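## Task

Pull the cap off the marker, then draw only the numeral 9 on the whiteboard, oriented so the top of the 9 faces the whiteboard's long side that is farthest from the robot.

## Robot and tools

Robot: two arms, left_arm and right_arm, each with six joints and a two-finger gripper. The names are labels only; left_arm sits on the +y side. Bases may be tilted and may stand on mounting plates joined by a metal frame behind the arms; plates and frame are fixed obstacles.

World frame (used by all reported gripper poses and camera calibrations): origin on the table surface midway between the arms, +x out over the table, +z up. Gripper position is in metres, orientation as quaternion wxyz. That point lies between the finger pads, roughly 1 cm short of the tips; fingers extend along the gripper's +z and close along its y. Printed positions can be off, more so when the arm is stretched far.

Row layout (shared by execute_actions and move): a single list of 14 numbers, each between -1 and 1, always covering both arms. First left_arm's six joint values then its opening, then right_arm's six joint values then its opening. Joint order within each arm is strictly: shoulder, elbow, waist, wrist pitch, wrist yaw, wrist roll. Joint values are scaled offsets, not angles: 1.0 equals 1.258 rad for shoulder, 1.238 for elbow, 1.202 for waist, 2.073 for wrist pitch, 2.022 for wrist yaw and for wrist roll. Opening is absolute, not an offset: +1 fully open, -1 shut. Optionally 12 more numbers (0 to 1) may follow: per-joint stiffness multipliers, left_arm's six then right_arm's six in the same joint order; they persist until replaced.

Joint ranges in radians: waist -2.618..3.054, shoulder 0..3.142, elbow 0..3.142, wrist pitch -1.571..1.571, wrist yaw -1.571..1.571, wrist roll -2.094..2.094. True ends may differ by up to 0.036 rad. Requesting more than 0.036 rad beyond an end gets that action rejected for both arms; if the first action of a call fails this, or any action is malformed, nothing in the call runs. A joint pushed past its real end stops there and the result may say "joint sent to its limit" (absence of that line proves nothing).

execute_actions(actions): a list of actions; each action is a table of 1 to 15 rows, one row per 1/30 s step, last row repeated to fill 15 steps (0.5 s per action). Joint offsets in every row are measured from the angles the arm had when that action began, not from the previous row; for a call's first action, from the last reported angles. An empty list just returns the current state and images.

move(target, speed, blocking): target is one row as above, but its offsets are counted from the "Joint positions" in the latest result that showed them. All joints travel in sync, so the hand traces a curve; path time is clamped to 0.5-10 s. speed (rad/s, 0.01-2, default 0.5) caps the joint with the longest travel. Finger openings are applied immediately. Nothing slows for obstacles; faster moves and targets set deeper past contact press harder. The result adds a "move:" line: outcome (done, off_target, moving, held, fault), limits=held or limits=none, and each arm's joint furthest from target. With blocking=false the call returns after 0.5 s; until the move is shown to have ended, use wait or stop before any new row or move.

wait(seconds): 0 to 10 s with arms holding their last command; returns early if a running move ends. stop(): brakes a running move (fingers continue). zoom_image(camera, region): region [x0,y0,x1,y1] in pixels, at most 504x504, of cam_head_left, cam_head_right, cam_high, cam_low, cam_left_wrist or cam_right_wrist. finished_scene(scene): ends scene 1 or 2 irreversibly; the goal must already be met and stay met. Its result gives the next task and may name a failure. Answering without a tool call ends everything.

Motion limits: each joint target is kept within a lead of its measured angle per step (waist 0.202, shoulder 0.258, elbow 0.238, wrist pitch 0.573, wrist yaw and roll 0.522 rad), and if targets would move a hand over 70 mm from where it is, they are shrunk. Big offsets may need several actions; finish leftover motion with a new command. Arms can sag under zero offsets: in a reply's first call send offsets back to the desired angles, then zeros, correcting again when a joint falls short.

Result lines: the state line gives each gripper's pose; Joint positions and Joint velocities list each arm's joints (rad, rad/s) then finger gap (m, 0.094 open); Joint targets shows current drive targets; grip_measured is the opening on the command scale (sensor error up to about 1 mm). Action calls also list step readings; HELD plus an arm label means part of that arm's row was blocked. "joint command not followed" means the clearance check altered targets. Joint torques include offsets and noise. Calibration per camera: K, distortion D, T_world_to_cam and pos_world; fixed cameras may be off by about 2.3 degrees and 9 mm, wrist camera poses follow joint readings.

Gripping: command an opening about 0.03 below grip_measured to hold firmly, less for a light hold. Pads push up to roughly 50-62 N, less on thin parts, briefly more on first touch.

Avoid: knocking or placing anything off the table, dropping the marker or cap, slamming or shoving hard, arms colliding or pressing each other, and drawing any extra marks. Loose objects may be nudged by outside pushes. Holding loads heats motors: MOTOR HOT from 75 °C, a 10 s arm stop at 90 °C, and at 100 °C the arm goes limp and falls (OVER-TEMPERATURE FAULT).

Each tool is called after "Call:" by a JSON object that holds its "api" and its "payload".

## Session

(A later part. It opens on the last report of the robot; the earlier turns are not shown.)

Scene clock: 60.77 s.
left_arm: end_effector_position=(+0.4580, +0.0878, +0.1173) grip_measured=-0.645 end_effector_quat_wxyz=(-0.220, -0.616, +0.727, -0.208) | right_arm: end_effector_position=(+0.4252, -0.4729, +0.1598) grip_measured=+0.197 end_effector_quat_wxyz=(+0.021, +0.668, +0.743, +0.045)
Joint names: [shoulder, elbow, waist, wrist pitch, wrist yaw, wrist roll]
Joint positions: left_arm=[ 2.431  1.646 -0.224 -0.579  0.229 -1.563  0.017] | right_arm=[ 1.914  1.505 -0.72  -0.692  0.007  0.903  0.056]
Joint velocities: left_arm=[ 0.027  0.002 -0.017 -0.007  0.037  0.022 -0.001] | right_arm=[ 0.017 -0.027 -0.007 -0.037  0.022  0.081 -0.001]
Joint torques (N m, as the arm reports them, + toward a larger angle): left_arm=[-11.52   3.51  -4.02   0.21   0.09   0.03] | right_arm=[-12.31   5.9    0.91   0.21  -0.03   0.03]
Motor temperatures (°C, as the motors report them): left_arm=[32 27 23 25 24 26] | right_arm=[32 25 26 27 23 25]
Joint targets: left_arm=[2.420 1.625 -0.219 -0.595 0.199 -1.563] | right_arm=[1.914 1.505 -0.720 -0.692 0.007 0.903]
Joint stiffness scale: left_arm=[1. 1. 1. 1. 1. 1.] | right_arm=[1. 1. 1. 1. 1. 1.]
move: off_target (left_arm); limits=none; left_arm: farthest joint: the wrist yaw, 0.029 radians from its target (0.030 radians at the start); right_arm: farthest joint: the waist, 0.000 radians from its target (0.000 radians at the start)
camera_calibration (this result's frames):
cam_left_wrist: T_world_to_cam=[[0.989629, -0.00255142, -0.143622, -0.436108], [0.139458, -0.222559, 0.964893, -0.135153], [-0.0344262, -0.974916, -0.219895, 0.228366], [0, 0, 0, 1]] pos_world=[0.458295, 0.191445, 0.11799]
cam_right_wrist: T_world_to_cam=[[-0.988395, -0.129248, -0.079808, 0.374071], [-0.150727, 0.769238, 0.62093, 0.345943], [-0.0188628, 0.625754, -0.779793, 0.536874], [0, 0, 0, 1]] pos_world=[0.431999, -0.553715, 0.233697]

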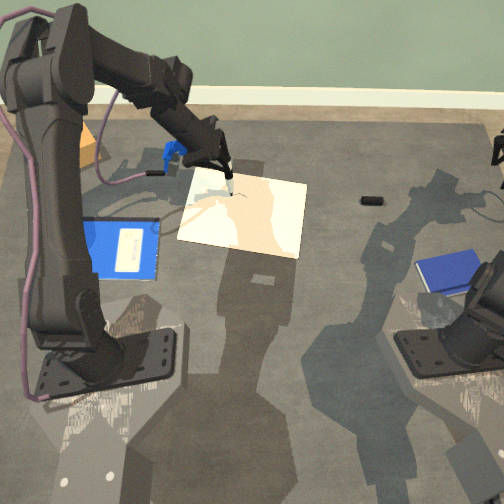

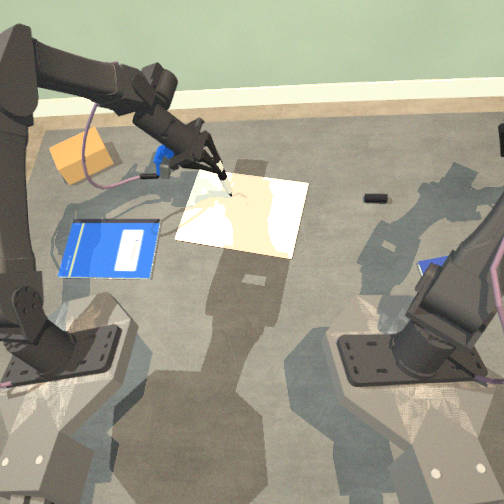

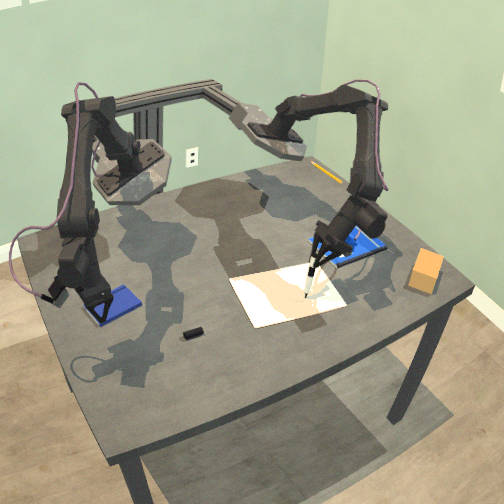

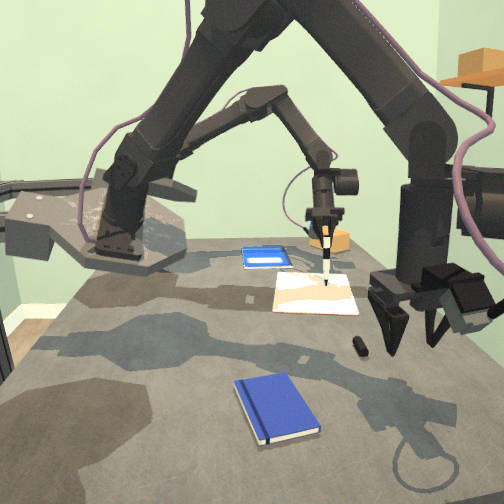

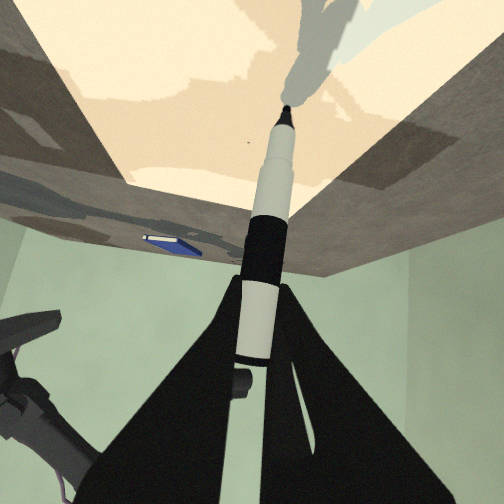

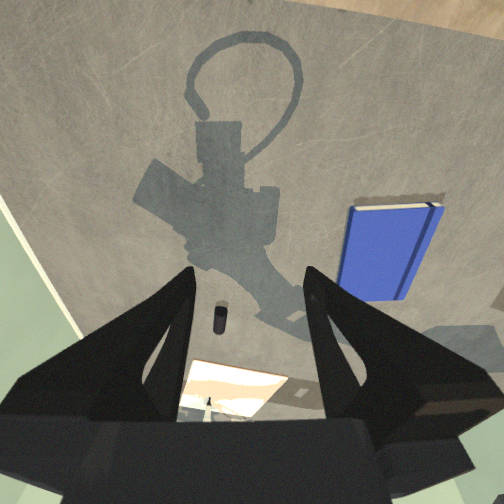

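Call:
{"api": "move", "payload": {"target": [-0.0366,-0.064,0.016,-0.007,-0.015,0,-0.69, 0,0,0,0,0,0,0.2], "speed": 0.09}}

Call:
{"api": "move", "payload": {"target": [-0.019,-0.052,-0.0175,-0.007,-0.015,0,-0.69, 0,0,0,0,0,0,0.2], "speed": 0.09}}

Call:
{"api": "move", "payload": {"target": [0.023,-0.008,-0.0325,-0.007,-0.015,0,-0.69, 0,0,0,0,0,0,0.2], "speed": 0.07}}

Call:
{"api": "zoom_image", "payload": {"camera": "cam_head_left", "region": [170,130,320,270]}}

Scene clock: 62.37 s.
left_arm: end_effector_position=(+0.4469, +0.0985, +0.1174) grip_measured=-0.645 end_effector_quat_wxyz=(-0.223, -0.622, +0.724, -0.197) | right_arm: end_effector_position=(+0.4253, -0.4728, +0.1598) grip_measured=+0.197 end_effector_quat_wxyz=(+0.021, +0.668, +0.743, +0.045)
Joint names: [shoulder, elbow, waist, wrist pitch, wrist yaw, wrist roll]
Joint positions: left_arm=[ 2.396  1.59  -0.209 -0.577  0.223 -1.563  0.017] | right_arm=[ 1.914  1.505 -0.72  -0.692  0.006  0.903  0.056]
Joint velocities: left_arm=[-0.012 -0.012  0.002  0.007 -0.007  0.081 -0.001] | right_arm=[ 0.002  0.032  0.012 -0.007 -0.022  0.007 -0.   ]
Joint torques (N m, as the arm reports them, + toward a larger angle): left_arm=[-11.29   3.34  -3.87   0.14   0.16   0.02] | right_arm=[-12.27   5.87   0.86   0.22  -0.02   0.02]
Motor temperatures (°C, as the motors report them): left_arm=[32 27 23 25 24 26] | right_arm=[32 25 26 27 23 25]
Joint targets: left_arm=[2.385 1.567 -0.205 -0.594 0.199 -1.563] | right_arm=[1.914 1.505 -0.720 -0.692 0.007 0.903]
Joint stiffness scale: left_arm=[1. 1. 1. 1. 1. 1.] | right_arm=[1. 1. 1. 1. 1. 1.]
move: off_target (left_arm); limits=none; left_arm: farthest joint: the wrist yaw, 0.024 radians from its target (0.030 radians at the start); right_arm: farthest joint: the wrist yaw, 0.001 radians from its target (0.000 radians at the start)
camera_calibration (this result's frames):
cam_left_wrist: T_world_to_cam=[[0.986283, 0.0057786, -0.164959, -0.421951], [0.16174, -0.233282, 0.958864, -0.139604], [-0.0329412, -0.972392, -0.231017, 0.238835], [0, 0, 0, 1]] pos_world=[0.446611, 0.202112, 0.119431]
cam_right_wrist: T_world_to_cam=[[-0.988357, -0.129239, -0.0802935, 0.374223], [-0.151012, 0.768832, 0.621364, 0.345719], [-0.0185721, 0.626255, -0.779397, 0.536862], [0, 0, 0, 1]] pos_world=[0.432045, -0.553648, 0.233659]

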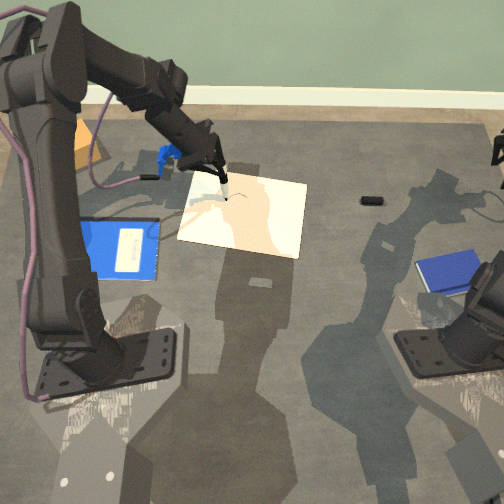

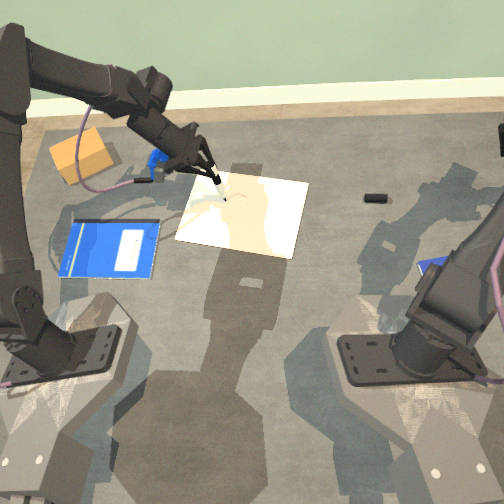

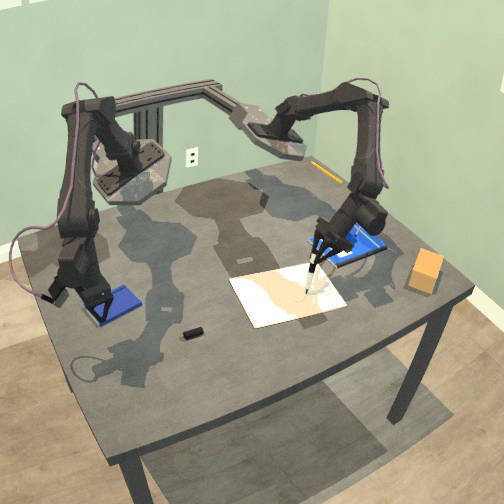

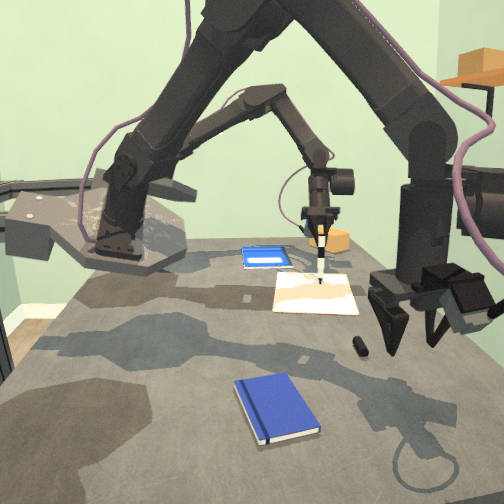

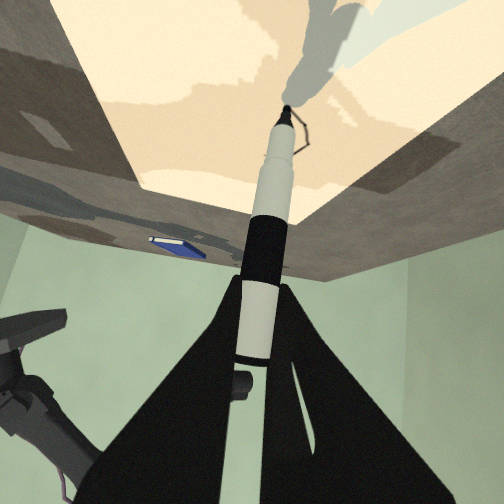

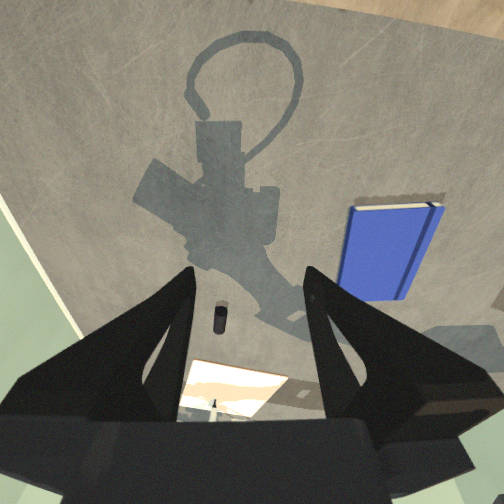

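Scene clock: 63.37 s.
left_arm: end_effector_position=(+0.4354, +0.0971, +0.1174) grip_measured=-0.645 end_effector_quat_wxyz=(-0.225, -0.619, +0.729, -0.188) | right_arm: end_effector_position=(+0.4253, -0.4727, +0.1598) grip_measured=+0.197 end_effector_quat_wxyz=(+0.021, +0.668, +0.743, +0.045)
Joint names: [shoulder, elbow, waist, wrist pitch, wrist yaw, wrist roll]
Joint positions: left_arm=[ 2.38   1.55  -0.22  -0.571  0.21  -1.563  0.017] | right_arm=[ 1.914  1.505 -0.72  -0.692  0.005  0.903  0.056]
Joint velocities: left_arm=[-0.002 -0.002  0.017 -0.066 -0.037  0.007  0.   ] | right_arm=[-0.012  0.002  0.017  0.066 -0.022 -0.037 -0.002]
Joint torques (N m, as the arm reports them, + toward a larger angle): left_arm=[-10.92   3.1   -4.9    0.09   0.22   0.04] | right_arm=[-12.32   5.85   0.81   0.2   -0.03   0.03]
Motor temperatures (°C, as the motors report them): left_arm=[33 27 23 24 24 26] | right_arm=[32 25 26 27 23 25]
Joint targets: left_arm=[2.372 1.525 -0.230 -0.591 0.193 -1.563] | right_arm=[1.914 1.505 -0.720 -0.692 0.006 0.903]
Joint stiffness scale: left_arm=[1. 1. 1. 1. 1. 1.] | right_arm=[1. 1. 1. 1. 1. 1.]
move: off_target (left_arm); limits=none; left_arm: farthest joint: the elbow, 0.025 radians from its target (0.064 radians at the start); right_arm: farthest joint: the wrist yaw, 0.001 radians from its target (0.000 radians at the start)
camera_calibration (this result's frames):
cam_left_wrist: T_world_to_cam=[[0.984393, -0.0083407, -0.175784, -0.407143], [0.168268, -0.247885, 0.954064, -0.138883], [-0.0515318, -0.968754, -0.242613, 0.246247], [0, 0, 0, 1]] pos_world=[0.436849, 0.20073, 0.120677]
cam_right_wrist: T_world_to_cam=[[-0.988319, -0.129229, -0.0807789, 0.374376], [-0.151298, 0.768425, 0.621797, 0.345494], [-0.0182817, 0.626756, -0.779001, 0.53685], [0, 0, 0, 1]] pos_world=[0.43209, -0.55358, 0.233621]

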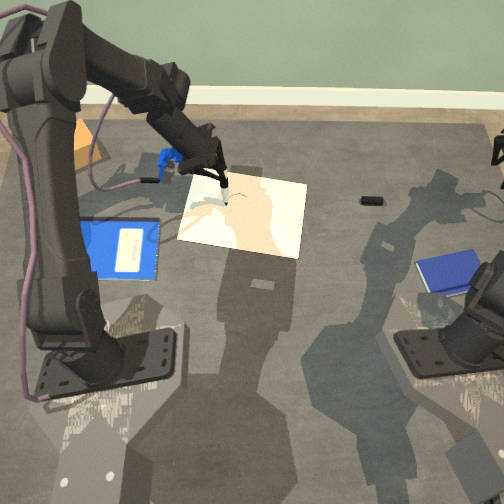

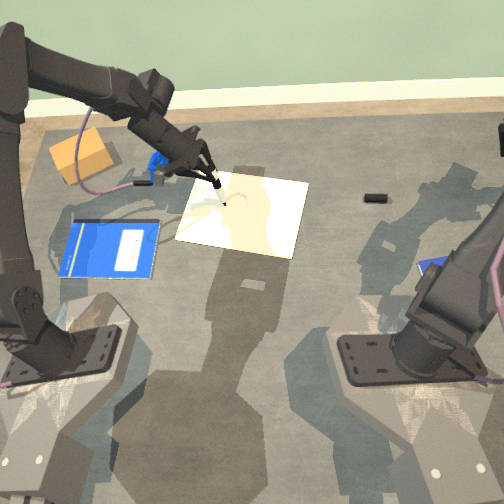

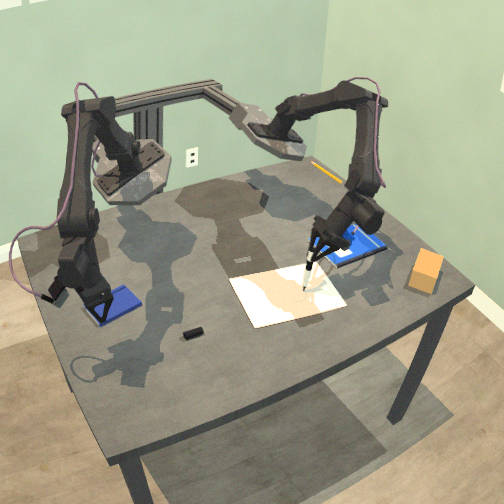

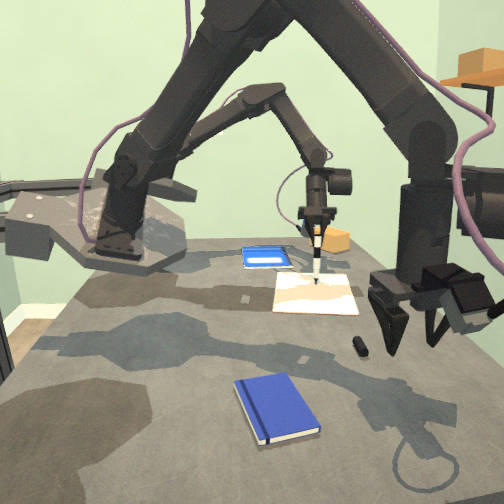

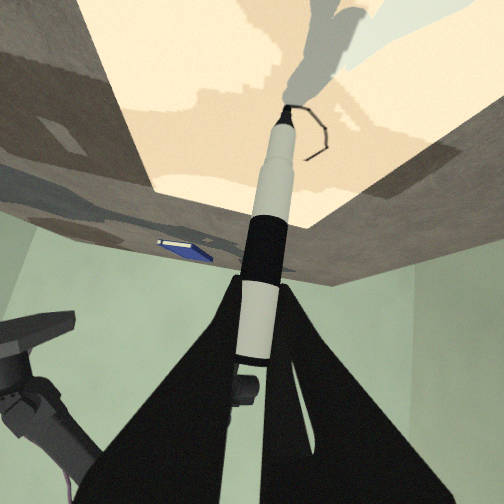

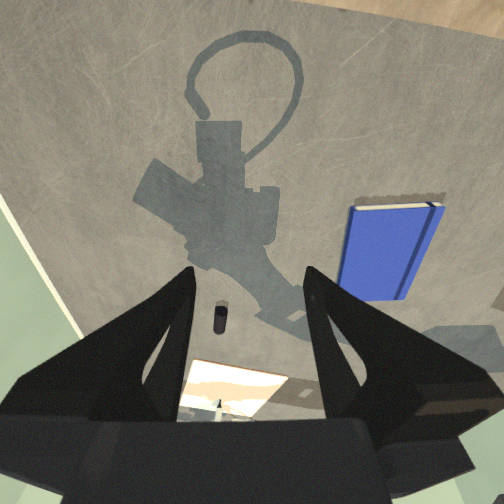

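Scene clock: 64.27 s.
left_arm: end_effector_position=(+0.4313, +0.0883, +0.1177) grip_measured=-0.645 end_effector_quat_wxyz=(-0.219, -0.610, +0.740, -0.181) | right_arm: end_effector_position=(+0.4254, -0.4725, +0.1599) grip_measured=+0.197 end_effector_quat_wxyz=(+0.020, +0.668, +0.743, +0.046)
Joint names: [shoulder, elbow, waist, wrist pitch, wrist yaw, wrist roll]
Joint positions: left_arm=[ 2.386  1.55  -0.248 -0.571  0.187 -1.563  0.017] | right_arm=[ 1.914  1.505 -0.72  -0.692  0.004  0.903  0.056]
Joint velocities: left_arm=[ 0.002  0.002 -0.012 -0.037 -0.007  0.066 -0.001] | right_arm=[-0.012  0.002 -0.017 -0.037 -0.007  0.022  0.   ]
Joint torques (N m, as the arm reports them, + toward a larger angle): left_arm=[-8.86  4.2  -5.06  0.18  0.34  0.03] | right_arm=[-12.28   5.87   0.82   0.2   -0.01   0.02]
Motor temperatures (°C, as the motors report them): left_arm=[32 27 23 24 24 26] | right_arm=[32 25 26 27 23 25]
Joint targets: left_arm=[2.409 1.540 -0.259 -0.586 0.180 -1.563] | right_arm=[1.914 1.505 -0.720 -0.692 0.005 0.903]
Joint stiffness scale: left_arm=[1. 1. 1. 1. 1. 1.] | right_arm=[1. 1. 1. 1. 1. 1.]
move: off_target (left_arm); limits=none; left_arm: farthest joint: the shoulder, 0.023 radians from its target (0.029 radians at the start); right_arm: farthest joint: the wrist yaw, 0.001 radians from its target (0.000 radians at the start)
camera_calibration (this result's frames):
cam_left_wrist: T_world_to_cam=[[0.985161, -0.0327831, -0.168473, -0.402092], [0.153652, -0.268931, 0.950825, -0.132102], [-0.0764785, -0.962601, -0.259903, 0.249848], [0, 0, 0, 1]] pos_world=[0.435531, 0.191796, 0.1228]
cam_right_wrist: T_world_to_cam=[[-0.988281, -0.129219, -0.0812644, 0.374529], [-0.151584, 0.768018, 0.62223, 0.34527], [-0.0179915, 0.627257, -0.778605, 0.536838], [0, 0, 0, 1]] pos_world=[0.432135, -0.553512, 0.233583]

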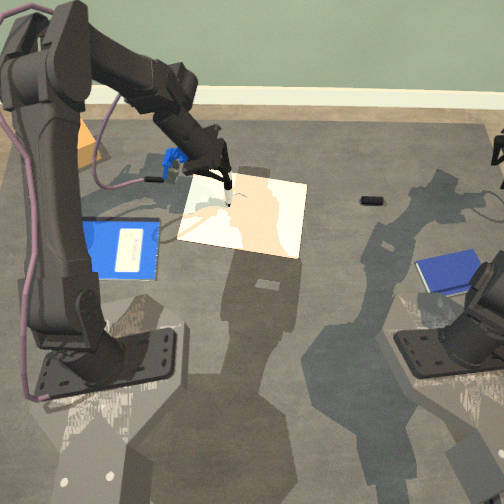

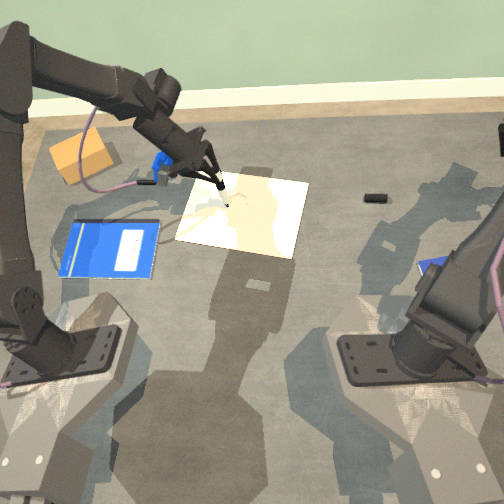

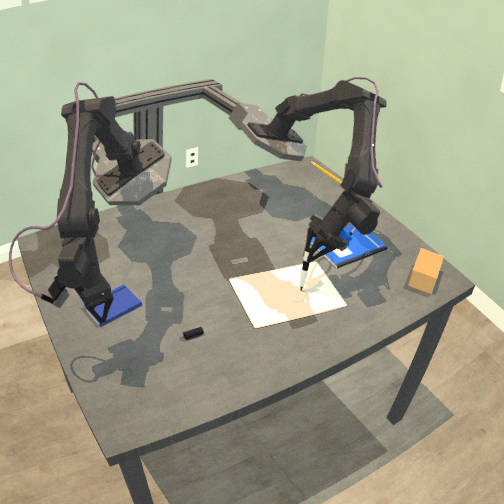

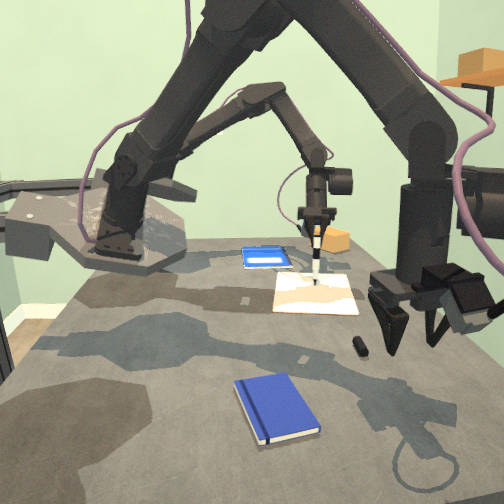

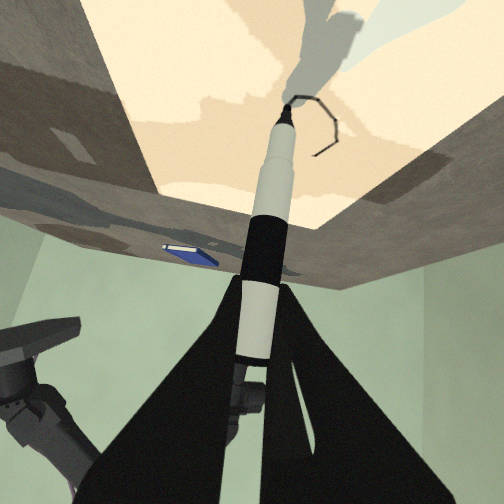

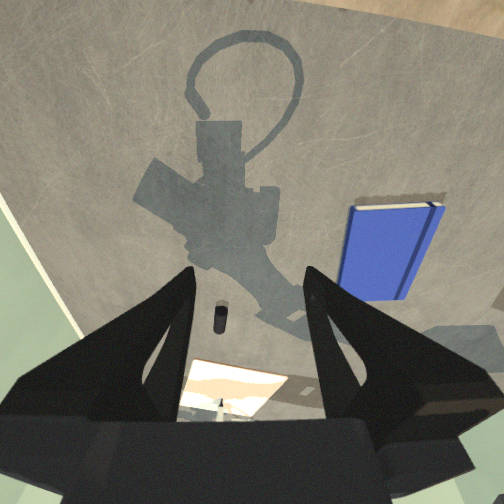

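Region (170, 130, 320, 270) of cam_head_left's 504x504 image, scaled by 3.360, with more detail than that image has; it fills the top 470 rows of this view, and the rest is white.

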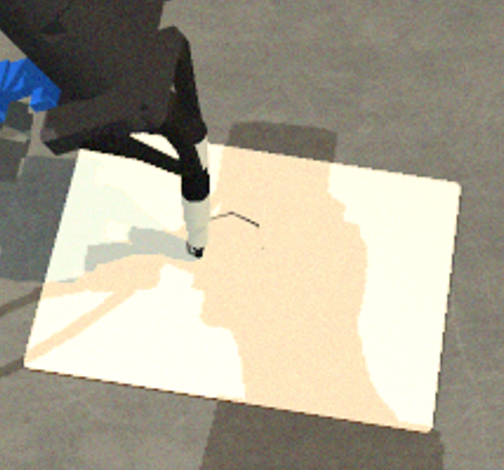

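Call:
{"api": "move", "payload": {"target": [0.030,-0.012,-0.017,-0.007,-0.006,0,-0.69, 0,0,0,0,0,0,0.2], "speed": 0.06}}

Call:
{"api": "zoom_image", "payload": {"camera": "cam_head_left", "region": [170,130,320,270]}}

Scene clock: 65.70 s.
left_arm: end_effector_position=(+0.4302, +0.0865, +0.1174) grip_measured=-0.645 end_effector_quat_wxyz=(-0.217, -0.608, +0.743, -0.178) | right_arm: end_effector_position=(+0.4255, -0.4724, +0.1599) grip_measured=+0.197 end_effector_quat_wxyz=(+0.020, +0.668, +0.743, +0.046)
Joint names: [shoulder, elbow, waist, wrist pitch, wrist yaw, wrist roll]
Joint positions: left_arm=[ 2.388  1.55  -0.255 -0.57   0.178 -1.563  0.017] | right_arm=[ 1.914  1.505 -0.72  -0.692  0.004  0.903  0.056]
Joint velocities: left_arm=[ 0.007 -0.017 -0.007  0.007 -0.051 -0.007 -0.001] | right_arm=[-0.002  0.007 -0.012 -0.007  0.037  0.081  0.001]
Joint torques (N m, as the arm reports them, + toward a larger angle): left_arm=[-7.83  3.79 -5.26  0.16  0.4   0.03] | right_arm=[-12.28   5.87   0.84   0.21  -0.03   0.02]
Motor temperatures (°C, as the motors report them): left_arm=[32 27 23 24 24 26] | right_arm=[33 25 26 27 23 25]
Joint targets: left_arm=[2.424 1.535 -0.269 -0.585 0.175 -1.563] | right_arm=[1.914 1.505 -0.720 -0.692 0.004 0.903]
Joint stiffness scale: left_arm=[1. 1. 1. 1. 1. 1.] | right_arm=[1. 1. 1. 1. 1. 1.]
move: off_target (left_arm); limits=none; left_arm: farthest joint: the shoulder, 0.035 radians from its target (0.037 radians at the start); right_arm: farthest joint: the waist, 0.000 radians from its target (0.000 radians at the start)
camera_calibration (this result's frames):
cam_left_wrist: T_world_to_cam=[[0.985368, -0.0386355, -0.166006, -0.401073], [0.14904, -0.277212, 0.949179, -0.129272], [-0.0826907, -0.960032, -0.267397, 0.251259], [0, 0, 0, 1]] pos_world=[0.435248, 0.189885, 0.123307]
cam_right_wrist: T_world_to_cam=[[-0.988242, -0.129209, -0.0817498, 0.374681], [-0.15187, 0.767611, 0.622663, 0.345046], [-0.0177014, 0.627757, -0.778208, 0.536825], [0, 0, 0, 1]] pos_world=[0.432181, -0.553445, 0.233545]

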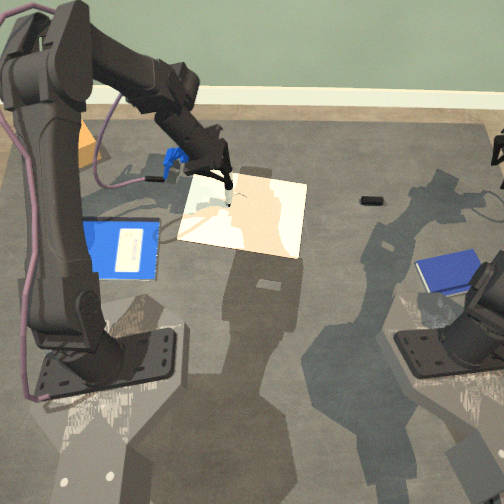

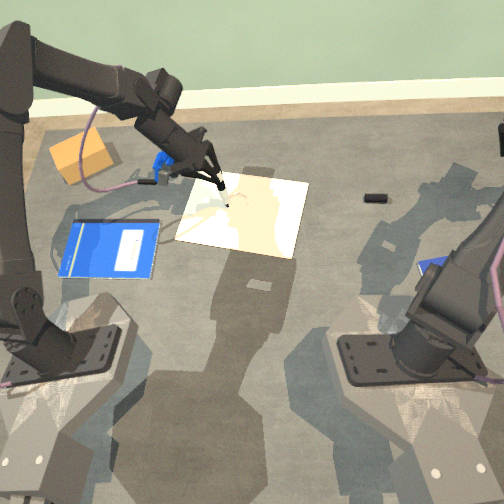

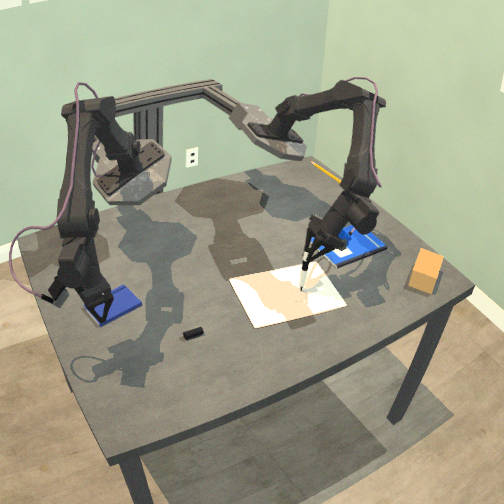

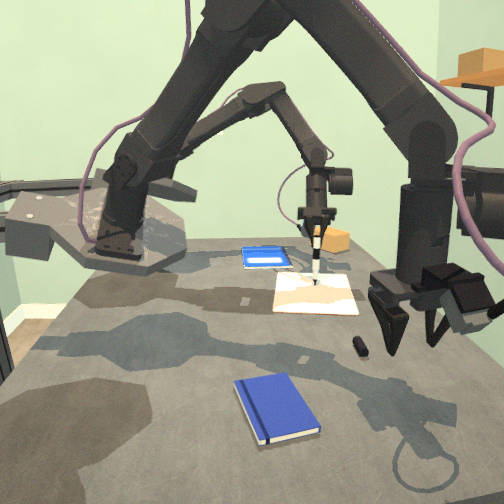

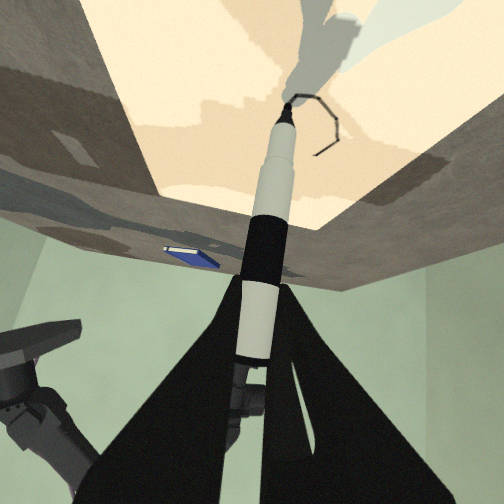

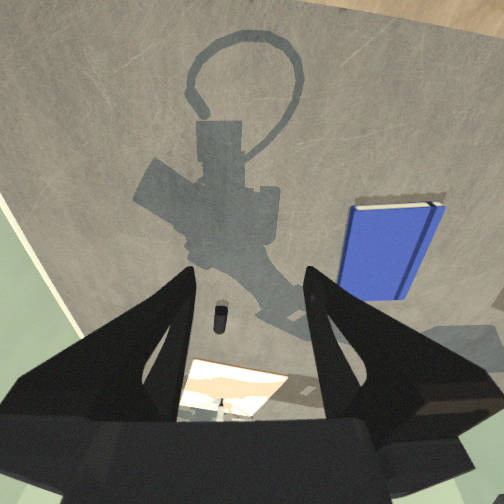

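Region (170, 130, 320, 270) of cam_head_left's 504x504 image, scaled by 3.360, with more detail than that image has; it fills the top 470 rows of this view, and the rest is white.

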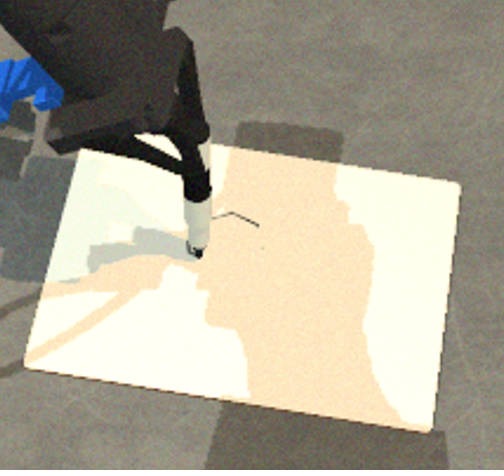

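Call:
{"api": "move", "payload": {"target": [0.008,-0.040,-0.033,-0.007,0,0,-0.69, 0,0,0,0,0,0,0.2], "speed": 0.06}}

Call:
{"api": "zoom_image", "payload": {"camera": "cam_head_left", "region": [170,130,320,270]}}

Scene clock: 67.43 s.
left_arm: end_effector_position=(+0.4157, +0.0759, +0.1178) grip_measured=-0.645 end_effector_quat_wxyz=(-0.225, -0.596, +0.752, -0.170) | right_arm: end_effector_position=(+0.4255, -0.4724, +0.1599) grip_measured=+0.197 end_effector_quat_wxyz=(+0.020, +0.668, +0.743, +0.046)
Joint names: [shoulder, elbow, waist, wrist pitch, wrist yaw, wrist roll]
Joint positions: left_arm=[ 2.388  1.523 -0.283 -0.569  0.177 -1.563  0.017] | right_arm=[ 1.914  1.505 -0.72  -0.692  0.003  0.903  0.056]
Joint velocities: left_arm=[ 0.002 -0.012  0.007 -0.007 -0.022 -0.095 -0.   ] | right_arm=[-0.012 -0.017  0.002 -0.051  0.037 -0.022 -0.   ]
Joint torques (N m, as the arm reports them, + toward a larger angle): left_arm=[-9.49  3.2  -5.15  0.13  0.44  0.03] | right_arm=[-12.31   5.88   0.84   0.2   -0.02   0.03]
Motor temperatures (°C, as the motors report them): left_arm=[32 27 23 24 24 26] | right_arm=[33 25 26 27 23 25]
Joint targets: left_arm=[2.398 1.501 -0.295 -0.585 0.178 -1.563] | right_arm=[1.914 1.505 -0.720 -0.692 0.004 0.903]
Joint stiffness scale: left_arm=[1. 1. 1. 1. 1. 1.] | right_arm=[1. 1. 1. 1. 1. 1.]
move: off_target (left_arm); limits=none; left_arm: farthest joint: the elbow, 0.022 radians from its target (0.050 radians at the start); right_arm: farthest joint: the wrist yaw, 0.001 radians from its target (0.000 radians at the start)
camera_calibration (this result's frames):
cam_left_wrist: T_world_to_cam=[[0.980995, -0.0734552, -0.179593, -0.381049], [0.152287, -0.282106, 0.94722, -0.131117], [-0.120243, -0.956567, -0.265558, 0.255092], [0, 0, 0, 1]] pos_world=[0.424447, 0.179034, 0.123505]
cam_right_wrist: T_world_to_cam=[[-0.988223, -0.129203, -0.0819925, 0.374758], [-0.152013, 0.767407, 0.622879, 0.344934], [-0.0175564, 0.628007, -0.77801, 0.536819], [0, 0, 0, 1]] pos_world=[0.432203, -0.553411, 0.233526]

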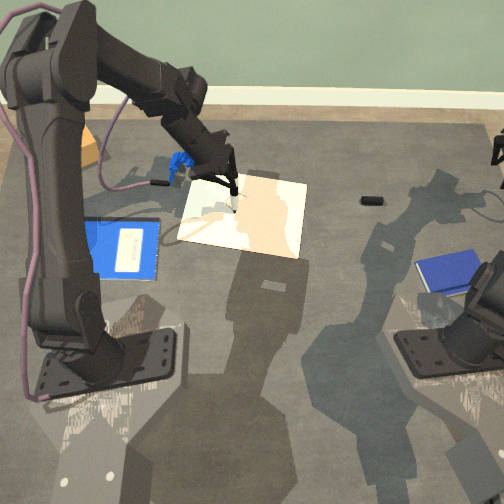

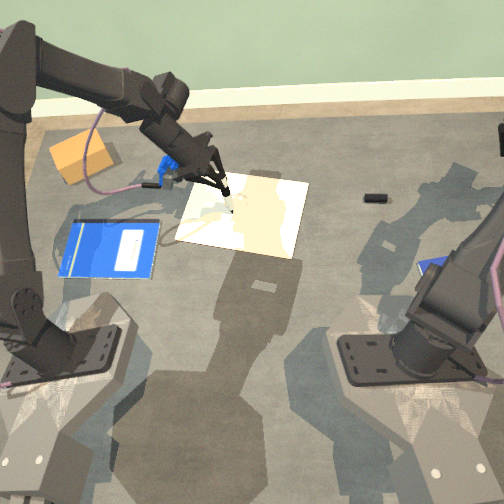

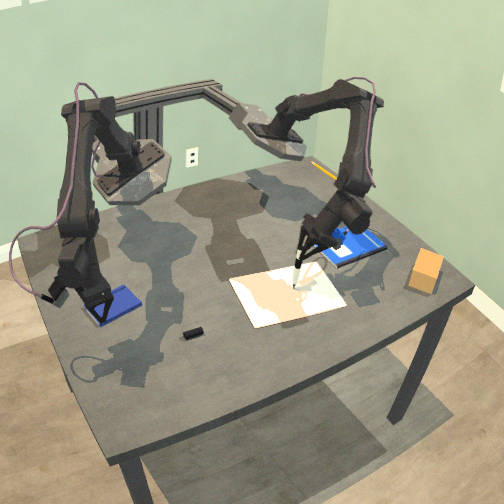

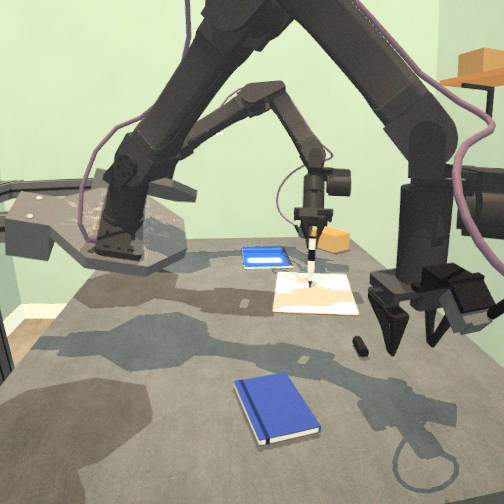

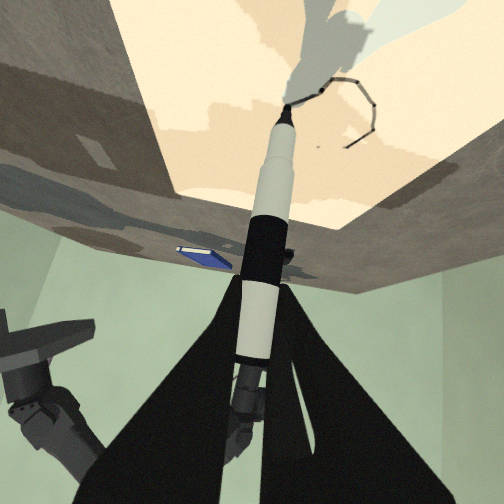

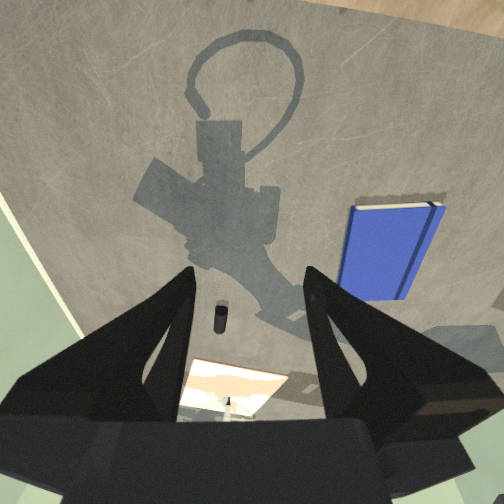

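Region (170, 130, 320, 270) of cam_head_left's 504x504 image, scaled by 3.360, with more detail than that image has; it fills the top 470 rows of this view, and the rest is white.

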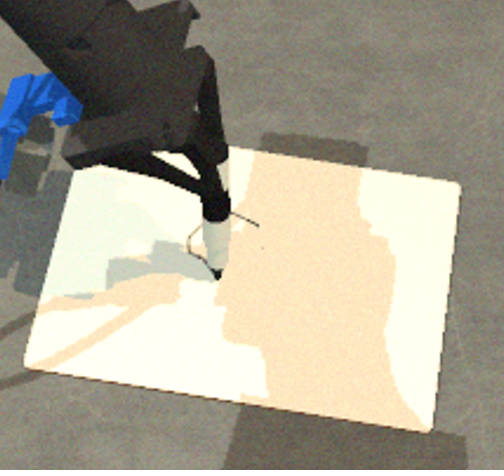

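Call:
{"api": "move", "payload": {"target": [0.041,0.053,-0.037,-0.007,0,0,-0.69, 0,0,0,0,0,0,0.2], "speed": 0.07}}

Call:
{"api": "zoom_image", "payload": {"camera": "cam_head_left", "region": [170,130,320,270]}}

Scene clock: 68.93 s.
left_arm: end_effector_position=(+0.4193, +0.0591, +0.1180) grip_measured=-0.645 end_effector_quat_wxyz=(-0.223, -0.583, +0.761, -0.175) | right_arm: end_effector_position=(+0.4256, -0.4723, +0.1599) grip_measured=+0.197 end_effector_quat_wxyz=(+0.020, +0.668, +0.743, +0.047)
Joint names: [shoulder, elbow, waist, wrist pitch, wrist yaw, wrist roll]
Joint positions: left_arm=[ 2.423  1.567 -0.315 -0.572  0.177 -1.563  0.017] | right_arm=[ 1.914  1.505 -0.72  -0.692  0.002  0.903  0.056]
Joint velocities: left_arm=[-0.002 -0.007  0.017 -0.007 -0.022  0.007 -0.   ] | right_arm=[-0.007  0.022 -0.007 -0.037 -0.022 -0.037 -0.   ]
Joint torques (N m, as the arm reports them, + toward a larger angle): left_arm=[-9.24  6.36 -5.37  0.2   0.43  0.02] | right_arm=[-12.3    5.88   0.87   0.21  -0.03   0.02]
Motor temperatures (°C, as the motors report them): left_arm=[32 27 23 24 24 26] | right_arm=[33 25 26 27 23 25]
Joint targets: left_arm=[2.440 1.588 -0.327 -0.583 0.177 -1.563] | right_arm=[1.914 1.505 -0.720 -0.692 0.003 0.903]
Joint stiffness scale: left_arm=[1. 1. 1. 1. 1. 1.] | right_arm=[1. 1. 1. 1. 1. 1.]
move: off_target (left_arm); limits=none; left_arm: farthest joint: the elbow, 0.022 radians from its target (0.066 radians at the start); right_arm: farthest joint: the wrist yaw, 0.001 radians from its target (0.000 radians at the start)
camera_calibration (this result's frames):
cam_left_wrist: T_world_to_cam=[[0.981585, -0.100716, -0.162318, -0.386465], [0.128978, -0.277363, 0.952069, -0.127734], [-0.140909, -0.955472, -0.259265, 0.24734], [0, 0, 0, 1]] pos_world=[0.430675, 0.161974, 0.123008]
cam_right_wrist: T_world_to_cam=[[-0.988184, -0.129193, -0.0824779, 0.374911], [-0.1523, 0.766999, 0.623311, 0.344709], [-0.0172667, 0.628507, -0.777612, 0.536807], [0, 0, 0, 1]] pos_world=[0.432249, -0.553343, 0.233488]

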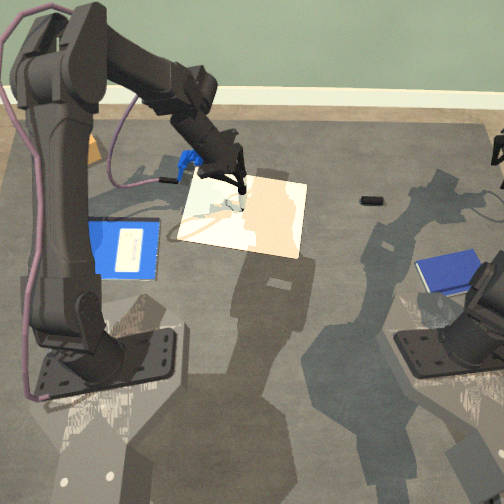

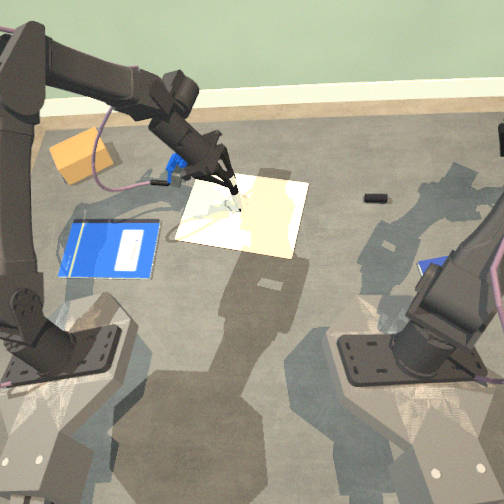

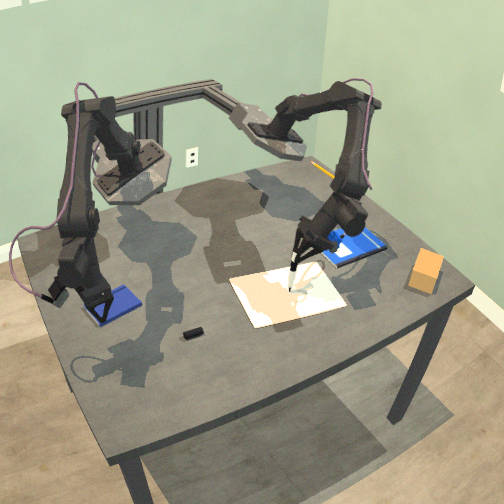

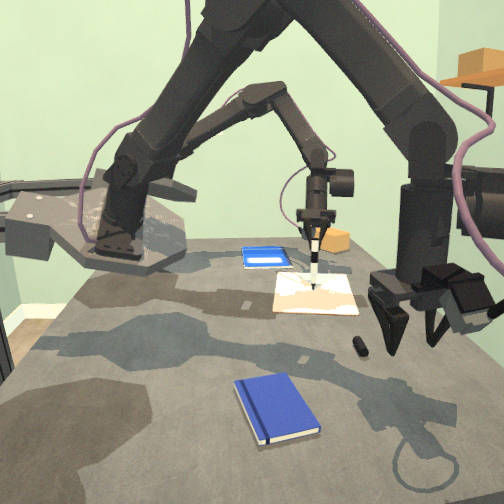

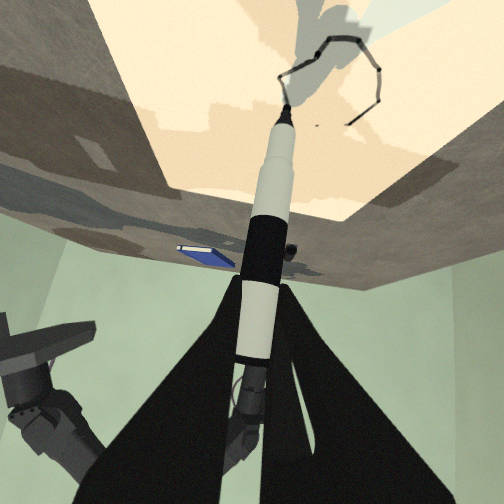

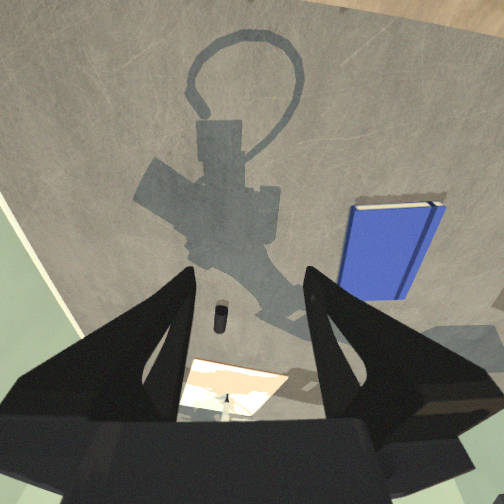

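Region (170, 130, 320, 270) of cam_head_left's 504x504 image, scaled by 3.360, with more detail than that image has; it fills the top 470 rows of this view, and the rest is white.

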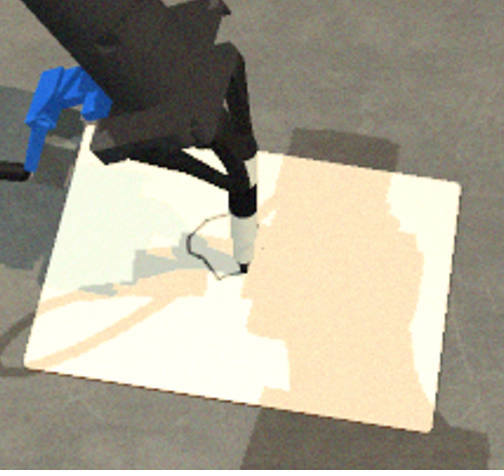

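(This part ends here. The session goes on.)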